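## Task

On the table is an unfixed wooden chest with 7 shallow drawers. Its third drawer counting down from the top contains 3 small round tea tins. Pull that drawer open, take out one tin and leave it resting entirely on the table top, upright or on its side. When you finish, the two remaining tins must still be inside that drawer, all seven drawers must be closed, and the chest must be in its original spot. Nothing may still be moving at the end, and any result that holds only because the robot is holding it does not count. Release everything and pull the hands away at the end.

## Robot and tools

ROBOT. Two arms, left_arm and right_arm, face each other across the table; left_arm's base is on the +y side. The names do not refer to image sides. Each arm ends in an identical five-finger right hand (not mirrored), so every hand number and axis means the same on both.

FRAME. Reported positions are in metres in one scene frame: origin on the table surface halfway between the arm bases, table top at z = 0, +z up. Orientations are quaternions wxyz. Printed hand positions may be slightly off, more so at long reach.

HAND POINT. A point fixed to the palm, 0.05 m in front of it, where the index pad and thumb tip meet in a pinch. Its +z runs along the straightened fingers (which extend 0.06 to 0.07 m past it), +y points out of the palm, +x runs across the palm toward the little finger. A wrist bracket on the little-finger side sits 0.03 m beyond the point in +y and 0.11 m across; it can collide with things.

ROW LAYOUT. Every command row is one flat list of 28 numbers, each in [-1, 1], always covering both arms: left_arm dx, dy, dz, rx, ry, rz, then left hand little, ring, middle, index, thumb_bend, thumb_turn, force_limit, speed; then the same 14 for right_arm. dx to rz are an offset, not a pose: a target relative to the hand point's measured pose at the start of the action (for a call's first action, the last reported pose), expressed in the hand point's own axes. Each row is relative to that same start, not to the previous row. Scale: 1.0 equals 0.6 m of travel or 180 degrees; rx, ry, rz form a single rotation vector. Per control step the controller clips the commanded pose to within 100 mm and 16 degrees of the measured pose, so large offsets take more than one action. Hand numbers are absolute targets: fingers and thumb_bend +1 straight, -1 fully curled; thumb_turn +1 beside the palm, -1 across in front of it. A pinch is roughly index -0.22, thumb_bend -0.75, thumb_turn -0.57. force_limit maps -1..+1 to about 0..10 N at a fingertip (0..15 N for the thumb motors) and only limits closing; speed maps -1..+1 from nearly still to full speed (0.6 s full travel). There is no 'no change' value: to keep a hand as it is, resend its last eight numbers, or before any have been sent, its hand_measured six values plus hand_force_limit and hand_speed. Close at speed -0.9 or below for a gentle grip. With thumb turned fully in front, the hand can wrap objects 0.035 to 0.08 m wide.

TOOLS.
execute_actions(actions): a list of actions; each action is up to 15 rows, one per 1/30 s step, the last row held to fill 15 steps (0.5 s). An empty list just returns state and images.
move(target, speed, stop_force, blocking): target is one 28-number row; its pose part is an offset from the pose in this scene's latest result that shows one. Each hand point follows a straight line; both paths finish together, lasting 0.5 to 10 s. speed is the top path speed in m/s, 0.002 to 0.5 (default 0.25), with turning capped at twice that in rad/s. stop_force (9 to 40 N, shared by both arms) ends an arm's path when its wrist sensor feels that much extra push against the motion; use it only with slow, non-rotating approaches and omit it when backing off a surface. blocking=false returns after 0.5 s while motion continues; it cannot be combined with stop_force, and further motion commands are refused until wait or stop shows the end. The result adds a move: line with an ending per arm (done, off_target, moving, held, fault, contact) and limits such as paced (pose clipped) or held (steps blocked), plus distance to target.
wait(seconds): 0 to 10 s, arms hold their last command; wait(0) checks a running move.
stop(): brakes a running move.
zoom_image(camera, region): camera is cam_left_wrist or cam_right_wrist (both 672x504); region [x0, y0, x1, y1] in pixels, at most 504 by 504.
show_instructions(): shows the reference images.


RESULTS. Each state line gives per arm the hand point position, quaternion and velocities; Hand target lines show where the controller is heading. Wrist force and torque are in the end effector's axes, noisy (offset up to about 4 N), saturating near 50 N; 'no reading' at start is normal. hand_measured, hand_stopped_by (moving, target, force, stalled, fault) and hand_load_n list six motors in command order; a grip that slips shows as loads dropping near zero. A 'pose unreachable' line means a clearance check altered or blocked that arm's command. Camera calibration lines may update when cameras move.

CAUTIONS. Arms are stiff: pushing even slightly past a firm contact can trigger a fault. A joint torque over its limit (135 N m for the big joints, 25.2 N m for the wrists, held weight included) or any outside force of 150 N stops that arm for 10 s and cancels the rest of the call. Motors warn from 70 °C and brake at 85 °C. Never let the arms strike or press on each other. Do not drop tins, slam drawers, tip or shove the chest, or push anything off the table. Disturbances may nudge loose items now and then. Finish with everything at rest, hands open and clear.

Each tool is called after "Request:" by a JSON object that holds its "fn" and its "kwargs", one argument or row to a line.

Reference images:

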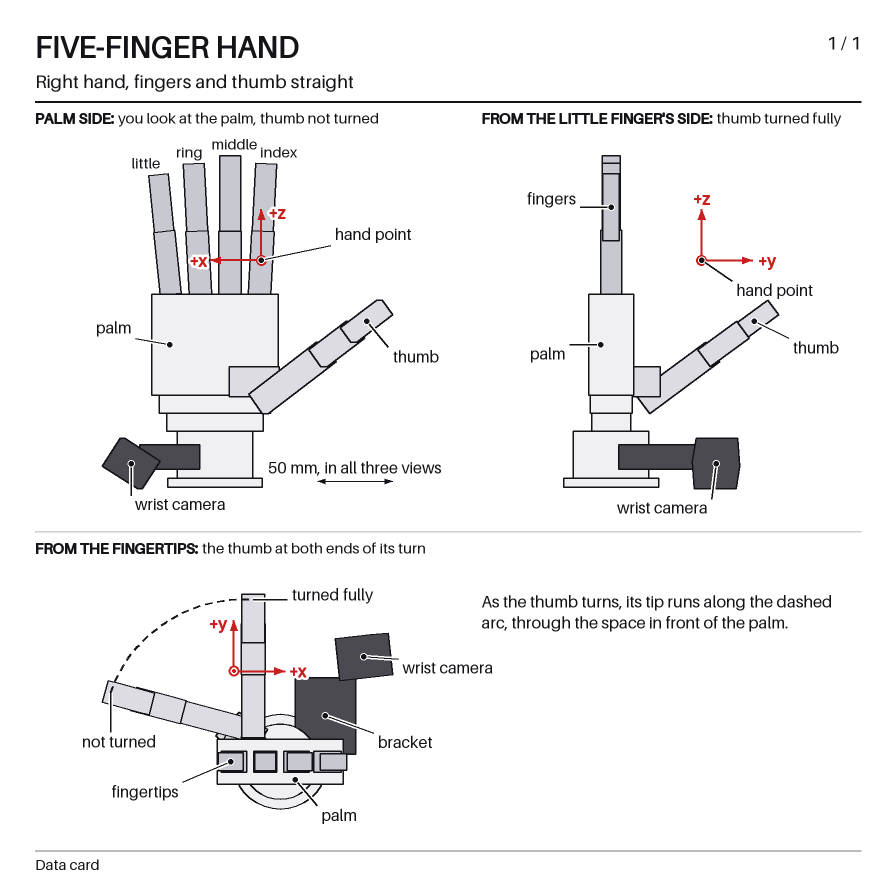

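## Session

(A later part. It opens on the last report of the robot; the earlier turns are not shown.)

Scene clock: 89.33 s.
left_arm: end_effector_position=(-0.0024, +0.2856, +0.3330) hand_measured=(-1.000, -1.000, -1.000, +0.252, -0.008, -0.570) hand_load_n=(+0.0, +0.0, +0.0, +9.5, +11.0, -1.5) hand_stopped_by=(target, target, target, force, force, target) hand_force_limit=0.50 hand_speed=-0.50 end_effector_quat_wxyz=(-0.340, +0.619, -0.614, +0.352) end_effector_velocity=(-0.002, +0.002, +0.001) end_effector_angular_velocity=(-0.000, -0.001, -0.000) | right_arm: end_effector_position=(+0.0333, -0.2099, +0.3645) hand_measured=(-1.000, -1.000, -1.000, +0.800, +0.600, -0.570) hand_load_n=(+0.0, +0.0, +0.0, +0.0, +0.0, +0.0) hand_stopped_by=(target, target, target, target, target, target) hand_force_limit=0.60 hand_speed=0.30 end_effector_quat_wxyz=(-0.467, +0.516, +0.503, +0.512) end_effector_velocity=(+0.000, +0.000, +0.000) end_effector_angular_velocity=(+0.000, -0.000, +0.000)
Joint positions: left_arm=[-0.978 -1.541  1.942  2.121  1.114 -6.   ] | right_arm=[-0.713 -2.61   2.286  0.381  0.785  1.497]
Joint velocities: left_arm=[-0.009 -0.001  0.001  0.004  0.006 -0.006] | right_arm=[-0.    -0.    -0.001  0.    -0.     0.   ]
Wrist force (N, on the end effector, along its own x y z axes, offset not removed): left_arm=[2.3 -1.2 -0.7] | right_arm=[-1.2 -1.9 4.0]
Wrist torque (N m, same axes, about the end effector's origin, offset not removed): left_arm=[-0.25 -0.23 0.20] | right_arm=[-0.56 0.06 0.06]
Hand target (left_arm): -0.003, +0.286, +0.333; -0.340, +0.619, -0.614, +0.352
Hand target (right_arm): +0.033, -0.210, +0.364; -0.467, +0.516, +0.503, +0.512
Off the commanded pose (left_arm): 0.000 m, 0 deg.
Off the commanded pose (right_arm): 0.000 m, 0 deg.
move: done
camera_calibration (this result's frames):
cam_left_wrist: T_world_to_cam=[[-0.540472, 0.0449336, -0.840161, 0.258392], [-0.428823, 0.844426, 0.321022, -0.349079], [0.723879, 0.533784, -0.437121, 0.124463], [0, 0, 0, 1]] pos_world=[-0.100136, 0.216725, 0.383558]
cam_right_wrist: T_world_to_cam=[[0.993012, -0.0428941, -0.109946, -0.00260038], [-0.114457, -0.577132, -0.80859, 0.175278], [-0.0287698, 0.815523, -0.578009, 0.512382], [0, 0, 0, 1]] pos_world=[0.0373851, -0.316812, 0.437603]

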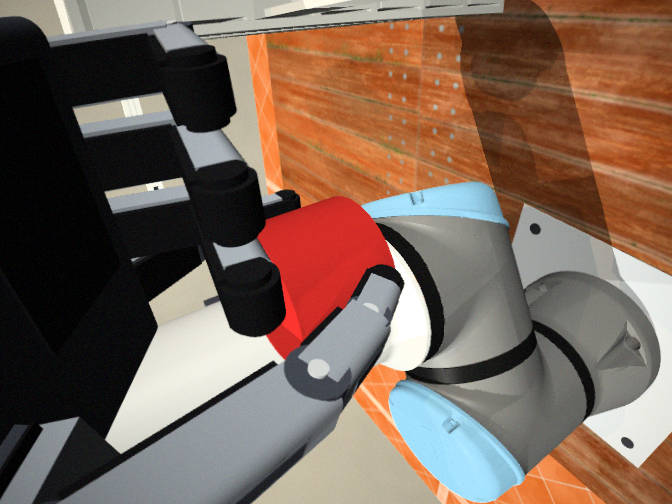

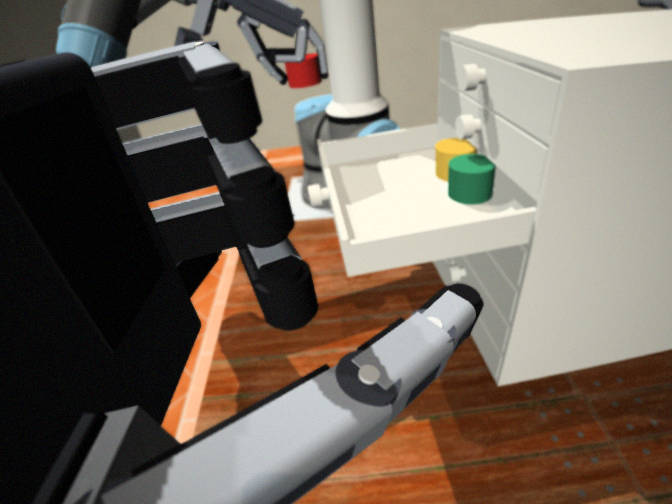

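Request:
{"fn": "move", "kwargs": {
  "target": [0,0,0,0,0,0,-1,-1,-1,-0.3,-0.4,-0.57,0.5,-0.5, -0.208,-0.17,0.1,0,0,0,-1,-1,-1,-1,-1,1,0.6,0.5],
  "speed": 0.2
}}

Request:
{"fn": "move", "kwargs": {
  "target": [0,0,0,0,0,0,-1,-1,-1,-0.3,-0.4,-0.57,0.5,-0.5, 0,0,0.3,0,0,0,-1,-1,-1,-1,-1,1,0.6,0.5],
  "speed": 0.2
}}

Scene clock: 92.07 s.
left_arm: end_effector_position=(-0.0024, +0.2856, +0.3330) hand_measured=(-1.000, -1.000, -1.000, +0.252, -0.008, -0.570) hand_load_n=(+0.0, +0.0, +0.0, +9.5, +11.0, -1.5) hand_stopped_by=(target, target, target, force, force, target) hand_force_limit=0.50 hand_speed=-0.50 end_effector_quat_wxyz=(-0.340, +0.619, -0.614, +0.352) end_effector_velocity=(+0.001, -0.000, +0.001) end_effector_angular_velocity=(-0.002, +0.002, -0.002) | right_arm: end_effector_position=(-0.0611, -0.1494, +0.2343) hand_measured=(-1.000, -1.000, -1.000, -1.000, -1.000, +1.000) hand_load_n=(+0.0, +0.0, +0.0, +0.0, +0.0, +0.0) hand_stopped_by=(target, target, target, target, target, target) hand_force_limit=0.60 hand_speed=0.50 end_effector_quat_wxyz=(-0.468, +0.517, +0.503, +0.511) end_effector_velocity=(+0.000, +0.000, -0.001) end_effector_angular_velocity=(-0.001, -0.002, -0.016)
Joint positions: left_arm=[-0.978 -1.541  1.942  2.121  1.114 -6.   ] | right_arm=[ 0.402 -1.894  2.408 -0.473  1.896  1.554]
Joint velocities: left_arm=[ 0.    -0.003  0.     0.    -0.002  0.   ] | right_arm=[ 0.016  0.015 -0.008 -0.007  0.031 -0.001]
Wrist force (N, on the end effector, along its own x y z axes, offset not removed): left_arm=[-0.6 0.3 0.4] | right_arm=[0.4 -4.0 1.9]
Wrist torque (N m, same axes, about the end effector's origin, offset not removed): left_arm=[-0.19 0.20 0.06] | right_arm=[-0.75 -0.07 0.12]
Hand target (left_arm): -0.002, +0.286, +0.333; -0.340, +0.619, -0.614, +0.352
Hand target (right_arm): -0.061, -0.149, +0.234; -0.468, +0.517, +0.502, +0.512
Off the commanded pose (left_arm): 0.000 m, 0 deg.
Off the commanded pose (right_arm): 0.000 m, 0 deg.
move: done; limits=paced
camera_calibration (this result's frames):
cam_left_wrist: T_world_to_cam=[[-0.540472, 0.0449334, -0.840161, 0.258391], [-0.428823, 0.844427, 0.321022, -0.349079], [0.723879, 0.533784, -0.437121, 0.124463], [0, 0, 0, 1]] pos_world=[-0.100136, 0.216725, 0.383558]
cam_right_wrist: T_world_to_cam=[[0.992704, -0.0406875, -0.113502, 0.0805433], [-0.116098, -0.576677, -0.808681, 0.0940456], [-0.0325509, 0.815959, -0.577193, 0.384727], [0, 0, 0, 1]] pos_world=[-0.0565139, -0.25641, 0.307256]

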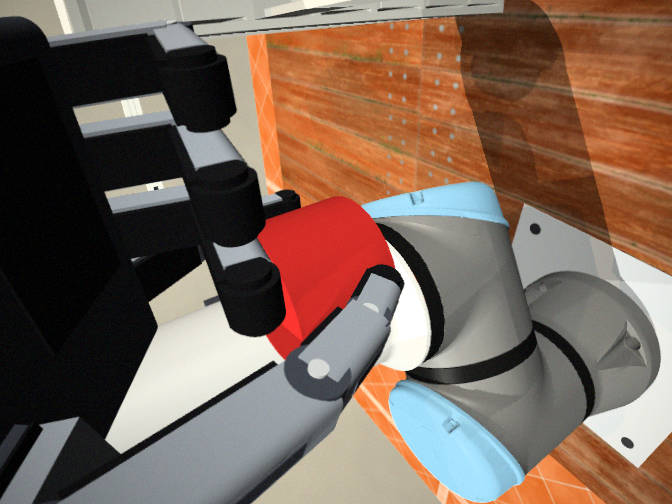

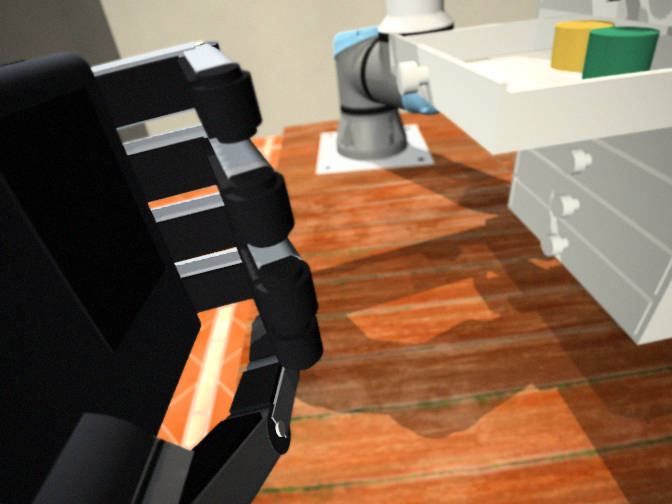

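Scene clock: 93.63 s.
left_arm: end_effector_position=(-0.0024, +0.2856, +0.3330) hand_measured=(-1.000, -1.000, -1.000, +0.252, -0.008, -0.570) hand_load_n=(+0.0, +0.0, +0.0, +9.5, +11.0, -1.5) hand_stopped_by=(target, target, target, force, force, target) hand_force_limit=0.50 hand_speed=-0.50 end_effector_quat_wxyz=(-0.340, +0.619, -0.614, +0.352) end_effector_velocity=(+0.000, +0.000, +0.000) end_effector_angular_velocity=(+0.001, +0.001, +0.001) | right_arm: end_effector_position=(-0.0507, +0.0298, +0.2270) hand_measured=(-1.000, -1.000, -1.000, -1.000, -1.000, +1.000) hand_load_n=(+0.0, +0.0, +0.0, +0.0, +0.0, +0.0) hand_stopped_by=(target, target, target, target, target, target) hand_force_limit=0.60 hand_speed=0.50 end_effector_quat_wxyz=(-0.468, +0.516, +0.503, +0.511) end_effector_velocity=(+0.000, +0.003, -0.000) end_effector_angular_velocity=(-0.001, -0.000, -0.001)
Joint positions: left_arm=[-0.978 -1.541  1.942  2.121  1.114 -6.   ] | right_arm=[ 0.244 -1.486  2.084 -0.558  1.739  1.547]
Joint velocities: left_arm=[-0.    -0.001 -0.     0.     0.001  0.   ] | right_arm=[-0.001  0.007 -0.007  0.001  0.    -0.   ]
Wrist force (N, on the end effector, along its own x y z axes, offset not removed): left_arm=[1.0 -0.3 -1.9] | right_arm=[-0.7 -2.1 2.3]
Wrist torque (N m, same axes, about the end effector's origin, offset not removed): left_arm=[-0.15 -0.08 0.21] | right_arm=[-0.51 0.06 0.05]
Hand target (left_arm): -0.002, +0.286, +0.333; -0.340, +0.619, -0.614, +0.352
Hand target (right_arm): -0.051, +0.030, +0.227; -0.468, +0.516, +0.503, +0.511
Off the commanded pose (left_arm): 0.000 m, 0 deg.
Off the commanded pose (right_arm): 0.000 m, 0 deg.
move: done
camera_calibration (this result's frames):
cam_left_wrist: T_world_to_cam=[[-0.540472, 0.0449334, -0.840161, 0.258391], [-0.428823, 0.844427, 0.321022, -0.349079], [0.723879, 0.533784, -0.437121, 0.124463], [0, 0, 0, 1]] pos_world=[-0.100136, 0.216725, 0.383558]
cam_right_wrist: T_world_to_cam=[[0.992761, -0.0406434, -0.11302, 0.0766358], [-0.115683, -0.57657, -0.808817, 0.192756], [-0.0322907, 0.816036, -0.577098, 0.234606], [0, 0, 0, 1]] pos_world=[-0.0462067, -0.0771953, 0.299956]

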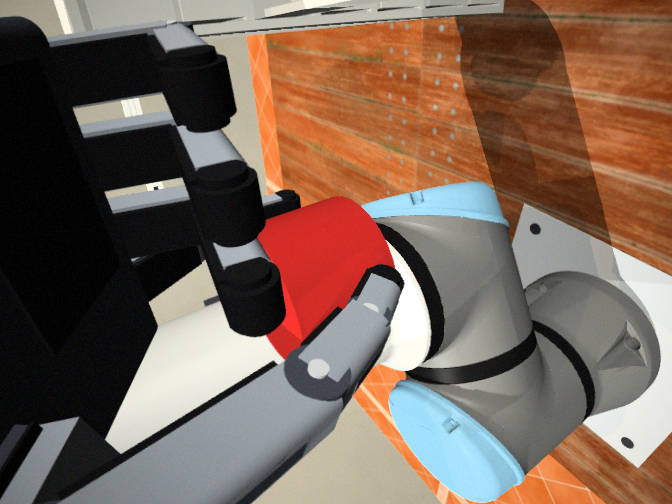

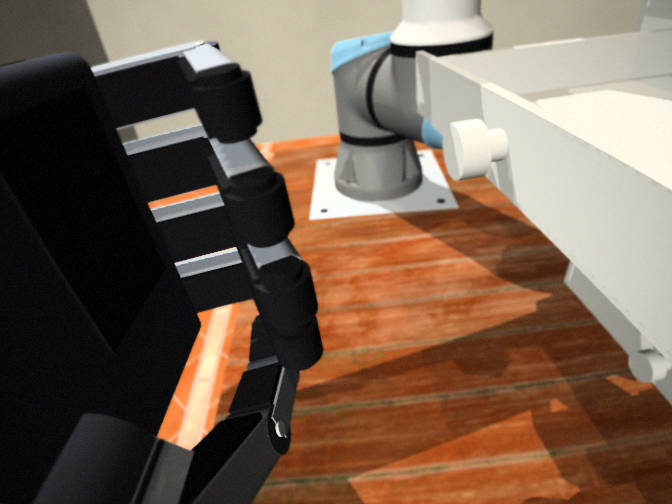

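Request:
{"fn": "move", "kwargs": {
  "target": [0,0,0,0,0,0,-1,-1,-1,-0.3,-0.4,-0.57,0.5,-0.5, 0.01,-0.03,0.1,-0.08,0,0,0.1,0.1,0.1,0.1,-1,1,0.6,0.5],
  "speed": 0.1
}}

Scene clock: 95.73 s.
left_arm: end_effector_position=(-0.0024, +0.2856, +0.3330) hand_measured=(-1.000, -1.000, -1.000, +0.252, -0.008, -0.570) hand_load_n=(+0.0, +0.0, +0.0, +9.5, +11.0, -1.5) hand_stopped_by=(target, target, target, force, force, target) hand_force_limit=0.50 hand_speed=-0.50 end_effector_quat_wxyz=(-0.340, +0.619, -0.614, +0.352) end_effector_velocity=(-0.000, -0.000, +0.000) end_effector_angular_velocity=(-0.000, -0.000, -0.000) | right_arm: end_effector_position=(-0.0654, +0.0906, +0.2298) hand_measured=(+0.100, +0.100, +0.100, +0.100, -1.000, +1.000) hand_load_n=(+0.0, +0.0, +0.0, +0.0, +0.0, +0.0) hand_stopped_by=(target, target, target, target, target, target) hand_force_limit=0.60 hand_speed=0.50 end_effector_quat_wxyz=(-0.400, +0.571, +0.435, +0.570) end_effector_velocity=(-0.000, +0.003, +0.001) end_effector_angular_velocity=(-0.000, -0.000, -0.013)
Joint positions: left_arm=[-0.978 -1.541  1.942  2.121  1.114 -6.   ] | right_arm=[ 0.381 -1.239  1.771 -0.497  2.125  1.55 ]
Joint velocities: left_arm=[-0.  0. -0.  0. -0. -0.] | right_arm=[ 0.004  0.011 -0.018  0.008  0.017  0.001]
Wrist force (N, on the end effector, along its own x y z axes, offset not removed): left_arm=[-1.7 0.4 1.2] | right_arm=[-0.6 -2.1 2.1]
Wrist torque (N m, same axes, about the end effector's origin, offset not removed): left_arm=[-0.23 0.27 0.03] | right_arm=[-0.40 0.08 0.08]
Hand target (left_arm): -0.002, +0.286, +0.333; -0.340, +0.619, -0.614, +0.352
Hand target (right_arm): -0.065, +0.091, +0.230; -0.400, +0.571, +0.435, +0.570
Off the commanded pose (left_arm): 0.000 m, 0 deg.
Off the commanded pose (right_arm): 0.000 m, 0 deg.
move: done
camera_calibration (this result's frames):
cam_left_wrist: T_world_to_cam=[[-0.540472, 0.0449333, -0.840161, 0.258392], [-0.428823, 0.844427, 0.321021, -0.349079], [0.723879, 0.533783, -0.437121, 0.124463], [0, 0, 0, 1]] pos_world=[-0.100136, 0.216725, 0.383558]
cam_right_wrist: T_world_to_cam=[[0.95313, -0.283886, -0.10465, 0.111519], [-0.24585, -0.52507, -0.814776, 0.216607], [0.176355, 0.802315, -0.570253, 0.199483], [0, 0, 0, 1]] pos_world=[-0.0882188, -0.0146557, 0.301912]

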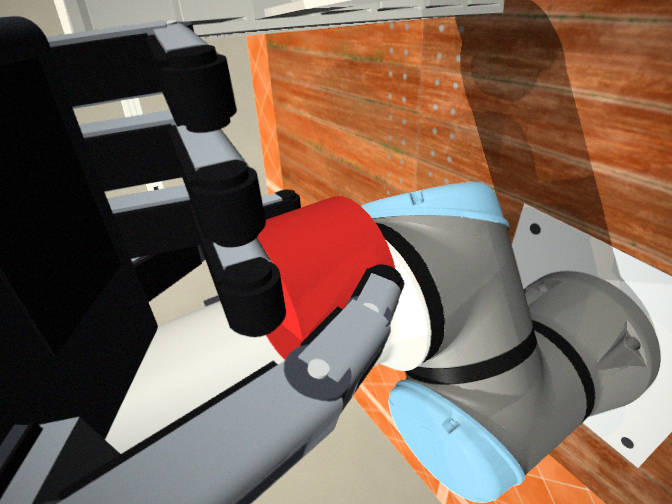

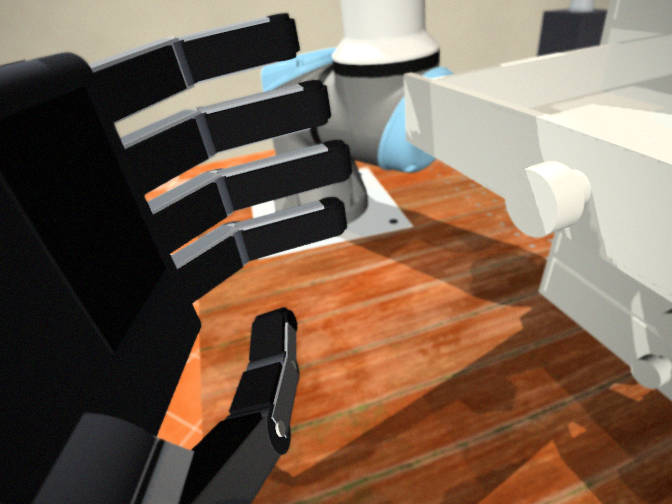

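Request:
{"fn": "move", "kwargs": {
  "target": [0,0,0,0,0,0,-1,-1,-1,-0.3,-0.4,-0.57,0.5,-0.5, 0,0.36,0.122,0,0,0,0.1,0.1,0.1,0.1,-1,1,0.6,0.5],
  "speed": 0.04
}}

Scene clock: 102.03 s.
left_arm: end_effector_position=(-0.0024, +0.2856, +0.3330) hand_measured=(-1.000, -1.000, -1.000, +0.252, -0.008, -0.570) hand_load_n=(+0.0, +0.0, +0.0, +9.5, +11.0, -1.5) hand_stopped_by=(target, target, target, force, force, target) hand_force_limit=0.50 hand_speed=-0.50 end_effector_quat_wxyz=(-0.340, +0.619, -0.614, +0.352) end_effector_velocity=(-0.000, +0.000, -0.000) end_effector_angular_velocity=(+0.001, +0.000, +0.001) | right_arm: end_effector_position=(+0.1623, +0.0953, +0.2366) hand_measured=(+0.100, +0.100, +0.100, +0.100, -1.000, +1.000) hand_load_n=(+0.0, +0.0, +1.0, +0.0, +0.0, +0.0) hand_stopped_by=(target, target, target, target, target, target) hand_force_limit=0.60 hand_speed=0.50 end_effector_quat_wxyz=(-0.400, +0.570, +0.435, +0.570) end_effector_velocity=(+0.003, +0.000, +0.000) end_effector_angular_velocity=(+0.001, +0.000, +0.001)
Joint positions: left_arm=[-0.978 -1.541  1.942  2.121  1.114 -6.   ] | right_arm=[-0.141 -1.381  1.94  -0.529  1.604  1.531]
Joint velocities: left_arm=[ 0.     0.001  0.    -0.001  0.002  0.   ] | right_arm=[-0.007 -0.001  0.001 -0.001 -0.008  0.   ]
Wrist force (N, on the end effector, along its own x y z axes, offset not removed): left_arm=[-1.8 0.1 -0.7] | right_arm=[-1.2 -4.6 1.6]
Wrist torque (N m, same axes, about the end effector's origin, offset not removed): left_arm=[-0.11 0.43 -0.03] | right_arm=[-0.56 0.05 -0.01]
Hand target (left_arm): -0.002, +0.286, +0.333; -0.340, +0.619, -0.614, +0.352
Hand target (right_arm): +0.163, +0.095, +0.237; -0.400, +0.570, +0.435, +0.570
Off the commanded pose (left_arm): 0.000 m, 0 deg.
Off the commanded pose (right_arm): 0.001 m, 0 deg.
move: done
camera_calibration (this result's frames):
cam_left_wrist: T_world_to_cam=[[-0.540472, 0.0449334, -0.840161, 0.258391], [-0.428823, 0.844427, 0.321022, -0.349079], [0.723879, 0.533784, -0.437121, 0.124463], [0, 0, 0, 1]] pos_world=[-0.100136, 0.216725, 0.383558]
cam_right_wrist: T_world_to_cam=[[0.953284, -0.283947, -0.103068, -0.103839], [-0.244535, -0.525075, -0.815168, 0.280505], [0.177346, 0.802291, -0.56998, 0.159192], [0, 0, 0, 1]] pos_world=[0.13935, -0.00991694, 0.308692]

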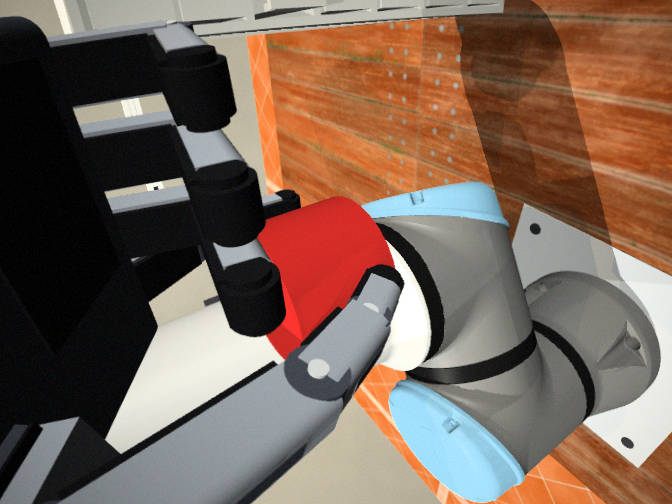

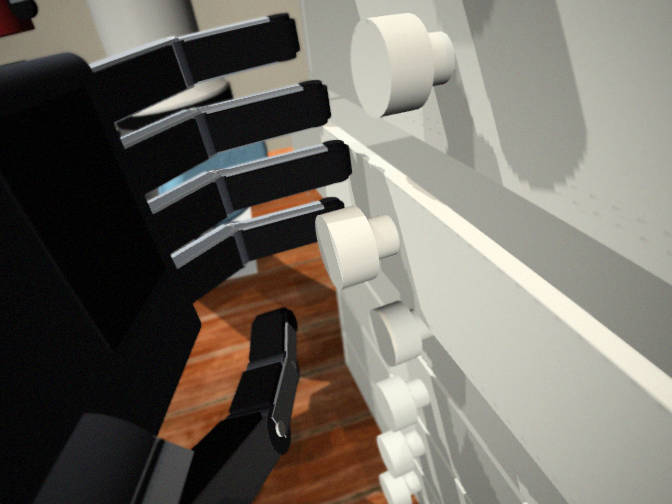

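Request:
{"fn": "move", "kwargs": {
  "target": [0,0,0,0,0,0,-1,-1,-1,-0.3,-0.4,-0.57,0.5,-0.5, 0,0.05,0.017,0,0,0,0.1,0.1,0.1,0.1,-1,1,0.6,0.5],
  "speed": 0.008,
  "stop_force": 12
}}

Scene clock: 105.17 s.
left_arm: end_effector_position=(-0.0024, +0.2856, +0.3330) hand_measured=(-1.000, -1.000, -1.000, +0.252, -0.008, -0.570) hand_load_n=(+0.0, +0.0, +0.0, +9.5, +11.0, -1.5) hand_stopped_by=(target, target, target, force, force, target) hand_force_limit=0.50 hand_speed=-0.50 end_effector_quat_wxyz=(-0.340, +0.619, -0.614, +0.352) end_effector_velocity=(-0.000, +0.001, +0.000) end_effector_angular_velocity=(+0.001, +0.002, +0.002) | right_arm: end_effector_position=(+0.1833, +0.0958, +0.2373) hand_measured=(+0.100, +0.100, +0.100, +0.100, -1.000, +1.000) hand_load_n=(+0.0, +0.0, +1.5, +0.0, +0.0, +0.0) hand_stopped_by=(target, target, target, target, target, target) hand_force_limit=0.60 hand_speed=0.50 end_effector_quat_wxyz=(-0.400, +0.570, +0.435, +0.570) end_effector_velocity=(-0.002, -0.000, -0.000) end_effector_angular_velocity=(-0.001, -0.000, -0.002)
Joint positions: left_arm=[-0.978 -1.541  1.942  2.121  1.114 -6.   ] | right_arm=[-0.189 -1.382  1.939 -0.527  1.556  1.53 ]
Joint velocities: left_arm=[-0.    -0.    -0.     0.     0.003 -0.   ] | right_arm=[ 0.007 -0.     0.     0.001  0.008 -0.   ]
Wrist force (N, on the end effector, along its own x y z axes, offset not removed): left_arm=[0.9 0.6 0.3] | right_arm=[1.5 -22.3 -7.1]
Wrist torque (N m, same axes, about the end effector's origin, offset not removed): left_arm=[-0.21 -0.06 0.20] | right_arm=[0.13 -0.02 -0.15]
Hand target (left_arm): -0.002, +0.286, +0.333; -0.340, +0.619, -0.614, +0.352
Hand target (right_arm): +0.183, +0.096, +0.237; -0.400, +0.570, +0.436, +0.570
Off the commanded pose (left_arm): 0.000 m, 0 deg.
Off the commanded pose (right_arm): 0.011 m, 0 deg.
move: contact (right_arm)
camera_calibration (this result's frames):
cam_left_wrist: T_world_to_cam=[[-0.540472, 0.0449333, -0.840161, 0.258391], [-0.428823, 0.844427, 0.321022, -0.349079], [0.723879, 0.533784, -0.437121, 0.124463], [0, 0, 0, 1]] pos_world=[-0.100136, 0.216725, 0.383558]
cam_right_wrist: T_world_to_cam=[[0.953303, -0.283952, -0.102884, -0.123675], [-0.244396, -0.525145, -0.815165, 0.286382], [0.177438, 0.802243, -0.570019, 0.155491], [0, 0, 0, 1]] pos_world=[0.160301, -0.00946718, 0.309356]

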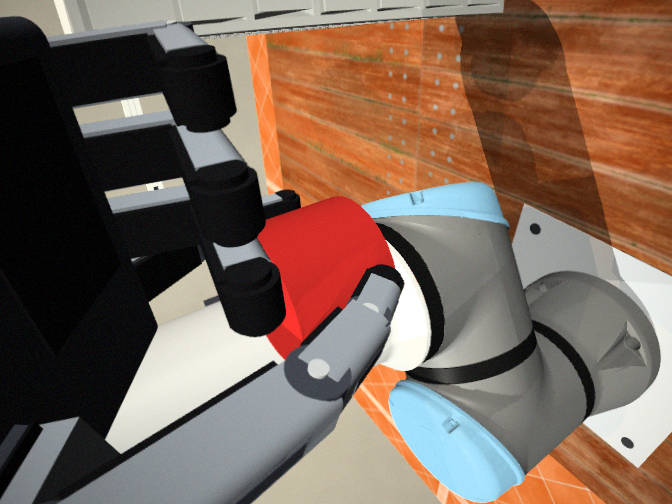

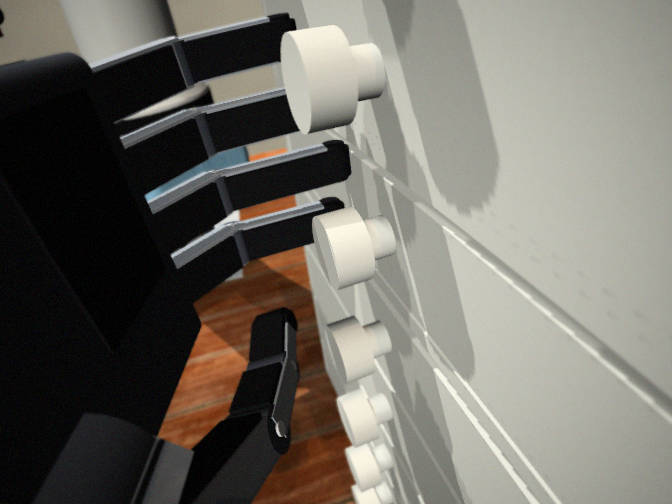

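Request:
{"fn": "move", "kwargs": {
  "target": [0.033,0.377,0.313,0,0,0,-1,-1,-1,-0.3,-0.4,-0.57,0.5,-0.5, 0,-0.2,-0.25,0,0,0,0.1,0.1,0.1,0.1,-1,1,0.6,0.5],
  "speed": 0.12
}}

Scene clock: 108.47 s.
left_arm: end_effector_position=(+0.0401, +0.2609, +0.0429) hand_measured=(-1.000, -1.000, -1.000, +0.252, -0.008, -0.570) hand_load_n=(+0.0, +0.0, +0.0, +9.5, +11.0, -1.5) hand_stopped_by=(target, target, target, force, force, target) hand_force_limit=0.50 hand_speed=-0.50 end_effector_quat_wxyz=(-0.340, +0.619, -0.614, +0.352) end_effector_velocity=(+0.000, -0.000, -0.002) end_effector_angular_velocity=(+0.000, +0.001, +0.000) | right_arm: end_effector_position=(+0.0236, -0.0109, +0.2369) hand_measured=(+0.100, +0.100, +0.100, +0.100, -1.000, +1.000) hand_load_n=(+0.0, +0.0, +0.0, +0.0, +0.0, +0.0) hand_stopped_by=(target, target, target, target, target, target) hand_force_limit=0.60 hand_speed=0.50 end_effector_quat_wxyz=(-0.400, +0.570, +0.435, +0.570) end_effector_velocity=(-0.001, -0.000, +0.001) end_effector_angular_velocity=(+0.001, +0.000, +0.000)
Joint positions: left_arm=[-0.837 -0.976  2.19   1.26   1.001 -5.903] | right_arm=[ 0.203 -1.548  2.129 -0.548  1.947  1.543]
Joint velocities: left_arm=[ 0.002  0.007 -0.001 -0.007 -0.001  0.002] | right_arm=[ 0.003 -0.001 -0.001  0.     0.003  0.   ]
Wrist force (N, on the end effector, along its own x y z axes, offset not removed): left_arm=[0.5 0.3 -0.4] | right_arm=[0.2 -2.3 1.7]
Wrist torque (N m, same axes, about the end effector's origin, offset not removed): left_arm=[-0.26 0.01 0.20] | right_arm=[-0.51 -0.09 0.18]
Hand target (left_arm): +0.040, +0.261, +0.043; -0.340, +0.619, -0.614, +0.352
Hand target (right_arm): +0.024, -0.011, +0.237; -0.400, +0.571, +0.435, +0.570
Off the commanded pose (left_arm): 0.001 m, 0 deg.
Off the commanded pose (right_arm): 0.000 m, 0 deg.
move: done
camera_calibration (this result's frames):
cam_left_wrist: T_world_to_cam=[[-0.54023, 0.0446398, -0.840332, 0.0387627], [-0.428944, 0.844517, 0.32062, -0.216917], [0.723988, 0.533664, -0.437086, -0.0199597], [0, 0, 0, 1]] pos_world=[-0.0576539, 0.192112, 0.0933974]
cam_right_wrist: T_world_to_cam=[[0.953186, -0.283896, -0.104109, -0.00156426], [-0.245384, -0.525029, -0.814943, 0.190968], [0.176699, 0.802339, -0.570114, 0.26922], [0, 0, 0, 1]] pos_world=[0.000780661, -0.116186, 0.308951]

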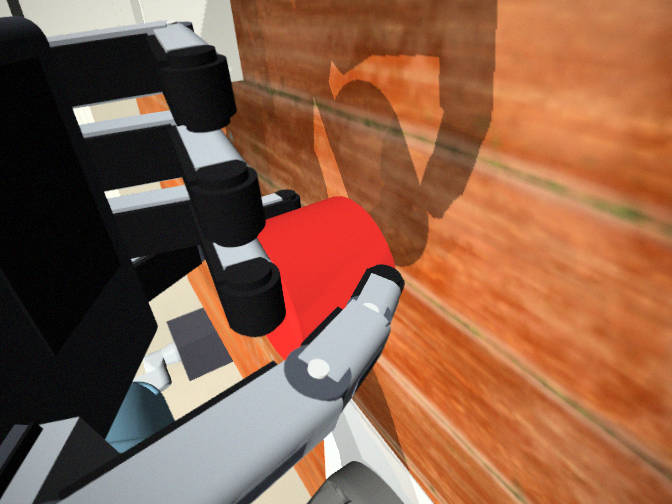

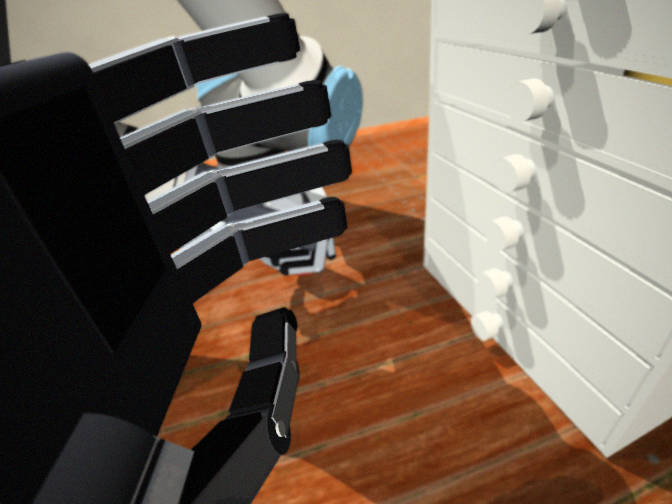

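Drawer looks shut (same gap view as at the start). Lower the tin.

Request:
{"fn": "move", "kwargs": {
  "target": [0,0.05,0.029,0,0,0,-1,-1,-1,-0.3,-0.4,-0.57,0.5,-0.5, 0,-0.1,-0.2,0,0,0,0.1,0.1,0.1,0.1,-1,1,0.6,0.5],
  "speed": 0.01,
  "stop_force": 9
}}

Request:
{"fn": "move", "kwargs": {
  "target": [0,-0.002,-0.001,0,0,0,-1,-1,-1,0.7,0.3,-0.57,0.5,-0.2, 0,0,0,0,0,0,0.1,0.1,0.1,0.1,-1,1,0.6,0.5]
}}

Request:
{"fn": "move", "kwargs": {
  "target": [0,-0.2,-0.12,0,0,0,-1,-1,-1,0.7,0.3,-0.57,0.5,-0.2, 0,0,-0.2,0,0,0,0.1,0.1,0.1,0.1,-1,1,0.6,0.5],
  "speed": 0.1
}}

Scene clock: 118.87 s.
left_arm: end_effector_position=(+0.0396, +0.2606, +0.0219) hand_measured=(-1.000, -1.000, -1.000, +0.252, -0.008, -0.570) hand_load_n=(+0.0, +0.0, +0.0, +11.0, +9.0, -1.0) hand_stopped_by=(target, target, target, force, force, target) hand_force_limit=0.50 hand_speed=-0.50 end_effector_quat_wxyz=(-0.340, +0.619, -0.614, +0.352) end_effector_velocity=(-0.000, -0.000, -0.000) end_effector_angular_velocity=(-0.001, +0.000, -0.000) | right_arm: end_effector_position=(-0.0459, -0.0825, +0.2377) hand_measured=(+0.100, +0.100, +0.100, +0.100, -1.000, +1.000) hand_load_n=(+0.0, +0.0, +0.0, +0.0, +0.0, +0.0) hand_stopped_by=(target, target, target, target, target, target) hand_force_limit=0.60 hand_speed=0.50 end_effector_quat_wxyz=(-0.400, +0.571, +0.435, +0.570) end_effector_velocity=(-0.002, -0.002, +0.000) end_effector_angular_velocity=(+0.000, +0.000, -0.002)
Joint positions: left_arm=[-0.837 -0.918  2.185  1.207  1.001 -5.903] | right_arm=[ 0.458 -1.603  2.18  -0.54   2.202  1.554]
Joint velocities: left_arm=[ 0. -0. -0. -0. -0.  0.] | right_arm=[ 0.008 -0.     0.     0.     0.01   0.001]
Wrist force (N, on the end effector, along its own x y z axes, offset not removed): left_arm=[1.3 -7.5 -5.1] | right_arm=[0.4 -3.0 3.0]
Wrist torque (N m, same axes, about the end effector's origin, offset not removed): left_arm=[-0.22 -0.03 0.25] | right_arm=[-0.70 -0.18 0.11]
Hand target (left_arm): +0.040, +0.261, +0.022; -0.340, +0.619, -0.614, +0.352
Hand target (right_arm): -0.046, -0.083, +0.238; -0.400, +0.571, +0.435, +0.570
Off the commanded pose (left_arm): 0.014 m, 0 deg.
Off the commanded pose (right_arm): 0.034 m, 0 deg.
move: contact (left_arm), off_target (right_arm; path cut at 10 s)
camera_calibration (this result's frames):
cam_left_wrist: T_world_to_cam=[[-0.54016, 0.0447053, -0.840374, 0.0208716], [-0.428964, 0.844498, 0.320646, -0.210068], [0.724029, 0.53369, -0.436987, -0.0286474], [0, 0, 0, 1]] pos_world=[-0.058096, 0.191758, 0.0723788]
cam_right_wrist: T_world_to_cam=[[0.95311, -0.28389, -0.104825, 0.0446259], [-0.246023, -0.525166, -0.814661, 0.136921], [0.176223, 0.802251, -0.570384, 0.339452], [0, 0, 0, 1]] pos_world=[-0.068667, -0.187751, 0.30984]

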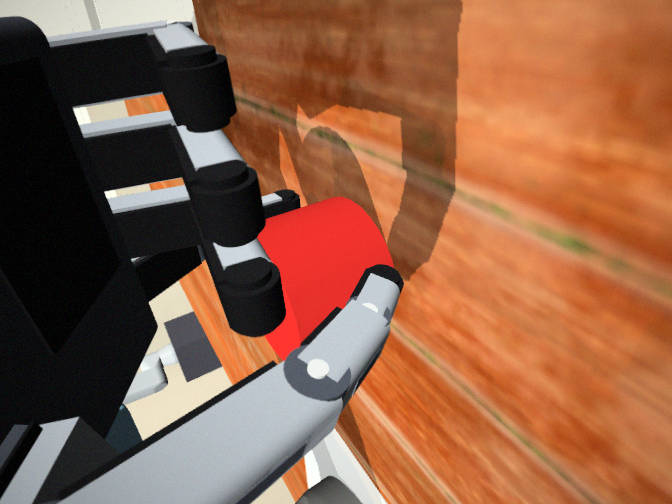

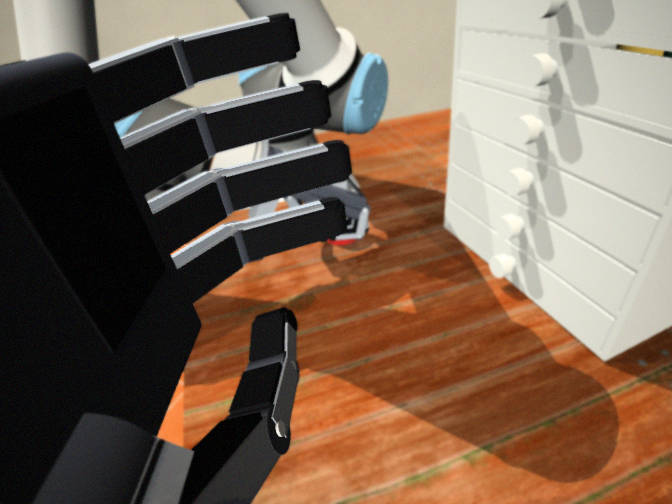

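Scene clock: 119.57 s.
left_arm: end_effector_position=(+0.0397, +0.2606, +0.0232) hand_measured=(-1.000, -1.000, -1.000, +0.700, +0.300, -0.570) hand_load_n=(+0.0, +0.0, +0.0, +0.0, +0.0, +0.0) hand_stopped_by=(target, target, target, target, target, target) hand_force_limit=0.50 hand_speed=-0.20 end_effector_quat_wxyz=(-0.340, +0.619, -0.614, +0.352) end_effector_velocity=(-0.000, -0.000, +0.001) end_effector_angular_velocity=(-0.001, +0.003, +0.000) | right_arm: end_effector_position=(-0.0459, -0.0825, +0.2377) hand_measured=(+0.100, +0.100, +0.100, +0.100, -1.000, +1.000) hand_load_n=(+0.0, +0.0, +0.0, +0.0, +0.0, +0.0) hand_stopped_by=(target, target, target, target, target, target) hand_force_limit=0.60 hand_speed=0.50 end_effector_quat_wxyz=(-0.400, +0.571, +0.435, +0.570) end_effector_velocity=(+0.000, +0.000, +0.000) end_effector_angular_velocity=(+0.000, +0.000, -0.001)
Joint positions: left_arm=[-0.837 -0.922  2.185  1.21   1.001 -5.903] | right_arm=[ 0.458 -1.603  2.18  -0.54   2.202  1.554]
Joint velocities: left_arm=[ 0.001 -0.004 -0.     0.001  0.     0.001] | right_arm=[-0.001 -0.    -0.    -0.     0.     0.   ]
Wrist force (N, on the end effector, along its own x y z axes, offset not removed): left_arm=[0.6 -1.0 0.0] | right_arm=[0.7 -3.2 2.9]
Wrist torque (N m, same axes, about the end effector's origin, offset not removed): left_arm=[-0.28 -0.05 0.13] | right_arm=[-0.67 -0.11 0.10]
Hand target (left_arm): +0.040, +0.261, +0.023; -0.340, +0.619, -0.614, +0.352
Hand target (right_arm): -0.046, -0.083, +0.238; -0.400, +0.571, +0.435, +0.570
Off the commanded pose (left_arm): 0.000 m, 0 deg.
Off the commanded pose (right_arm): 0.000 m, 0 deg.
move: done
camera_calibration (this result's frames):
cam_left_wrist: T_world_to_cam=[[-0.540168, 0.0446201, -0.840373, 0.0220044], [-0.42898, 0.844516, 0.320576, -0.210454], [0.724013, 0.533668, -0.43704, -0.0281607], [0, 0, 0, 1]] pos_world=[-0.0580057, 0.191778, 0.0736511]
cam_right_wrist: T_world_to_cam=[[0.953116, -0.283864, -0.104836, 0.0446391], [-0.246018, -0.525177, -0.814656, 0.13691], [0.176194, 0.802253, -0.570391, 0.339462], [0, 0, 0, 1]] pos_world=[-0.0686752, -0.187761, 0.30984]

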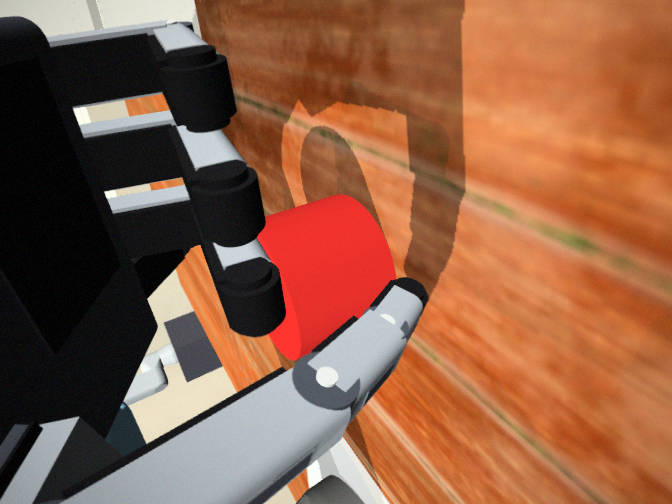

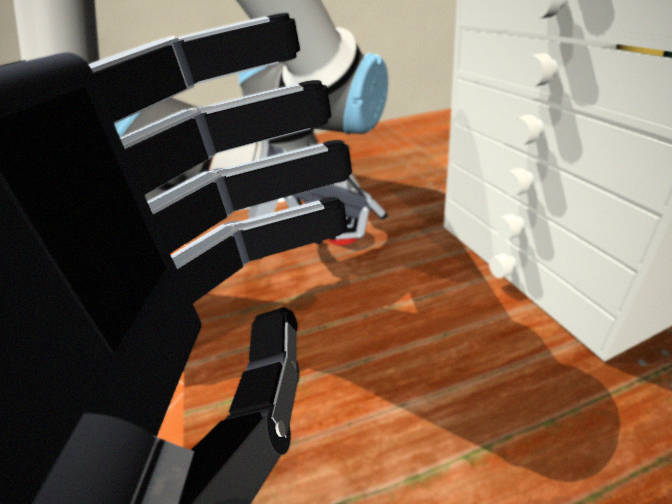

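Scene clock: 121.53 s.
left_arm: end_effector_position=(+0.0407, +0.2629, +0.1628) hand_measured=(-1.000, -1.000, -1.000, +0.700, +0.300, -0.570) hand_load_n=(+0.0, +0.0, +0.0, +0.0, +0.0, +0.0) hand_stopped_by=(target, target, target, target, target, target) hand_force_limit=0.50 hand_speed=-0.20 end_effector_quat_wxyz=(-0.340, +0.619, -0.614, +0.352) end_effector_velocity=(-0.000, -0.000, +0.003) end_effector_angular_velocity=(-0.001, +0.001, -0.001) | right_arm: end_effector_position=(-0.0528, -0.1047, +0.2383) hand_measured=(+0.100, +0.100, +0.100, +0.100, -1.000, +1.000) hand_load_n=(+0.0, +0.0, +0.0, +0.0, +0.0, +0.0) hand_stopped_by=(target, target, target, target, target, target) hand_force_limit=0.60 hand_speed=0.50 end_effector_quat_wxyz=(-0.400, +0.571, +0.435, +0.570) end_effector_velocity=(+0.000, -0.001, -0.001) end_effector_angular_velocity=(-0.001, -0.000, -0.001)
Joint positions: left_arm=[-0.841 -1.277  2.158  1.594  1.004 -5.906] | right_arm=[ 0.504 -1.633  2.207 -0.535  2.248  1.556]
Joint velocities: left_arm=[-0.    -0.006 -0.002  0.007 -0.001 -0.001] | right_arm=[-0.     0.     0.001  0.     0.001  0.   ]
Wrist force (N, on the end effector, along its own x y z axes, offset not removed): left_arm=[-0.7 -0.5 1.2] | right_arm=[0.7 -1.9 2.8]
Wrist torque (N m, same axes, about the end effector's origin, offset not removed): left_arm=[-0.30 0.15 0.10] | right_arm=[-0.49 -0.11 0.20]
Hand target (left_arm): +0.041, +0.263, +0.163; -0.340, +0.619, -0.614, +0.352
Hand target (right_arm): -0.053, -0.105, +0.238; -0.400, +0.571, +0.435, +0.570
Off the commanded pose (left_arm): 0.000 m, 0 deg.
Off the commanded pose (right_arm): 0.097 m, 0 deg.
move: held (right_arm); limits=held; held on 45 of 59 steps (right_arm), including the last (right_arm)
pose unreachable (right arm): on one or more control steps of this call, first in action 0 (counted from 0), this arm could not follow its commanded pose, so it was not sent that pose on those steps. On the call's last step it was still not sent that pose. It may still have moved: this result reports where it is.
cause: the commanded pose would bring two parts of the arm too close to each other (joints 4 (wrist 1) to 6 (wrist 3) lie between them).
camera_calibration (this result's frames):
cam_left_wrist: T_world_to_cam=[[-0.540171, 0.0446378, -0.840371, 0.13976], [-0.428971, 0.844515, 0.32059, -0.256721], [0.724016, 0.533668, -0.437034, 0.0308794], [0, 0, 0, 1]] pos_world=[-0.0569885, 0.194087, 0.213248]
cam_right_wrist: T_world_to_cam=[[0.953162, -0.283661, -0.104967, 0.0450161], [-0.246035, -0.525302, -0.81457, 0.123969], [0.175922, 0.802243, -0.570488, 0.358773], [0, 0, 0, 1]] pos_world=[-0.0755231, -0.209933, 0.310383]

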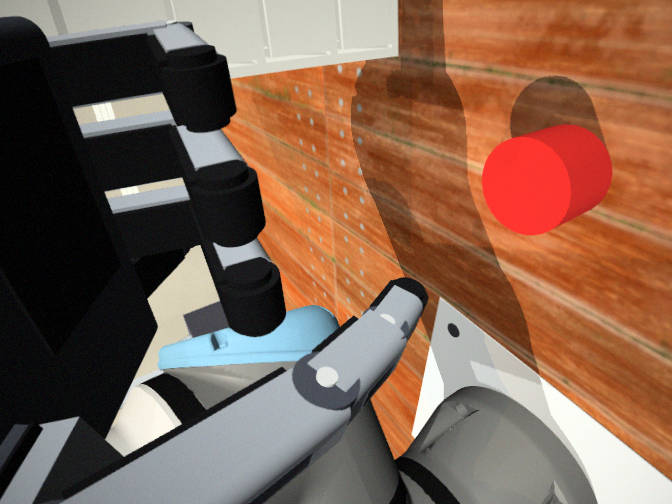

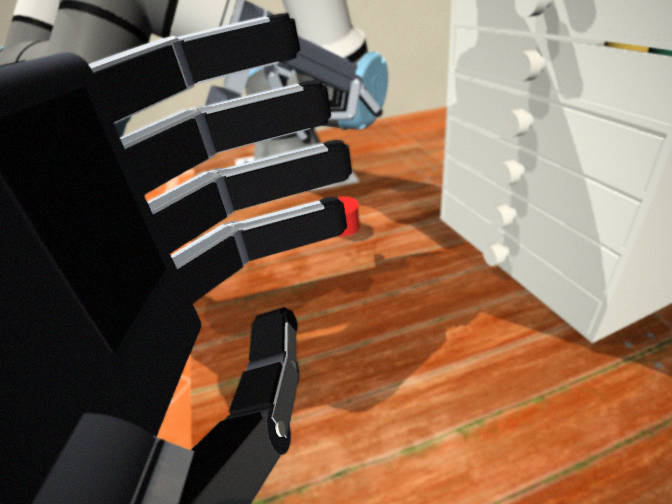

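Request:
{"fn": "finished_scene", "kwargs": {
  "scene": 1
}}

The scene is finished: the task was done.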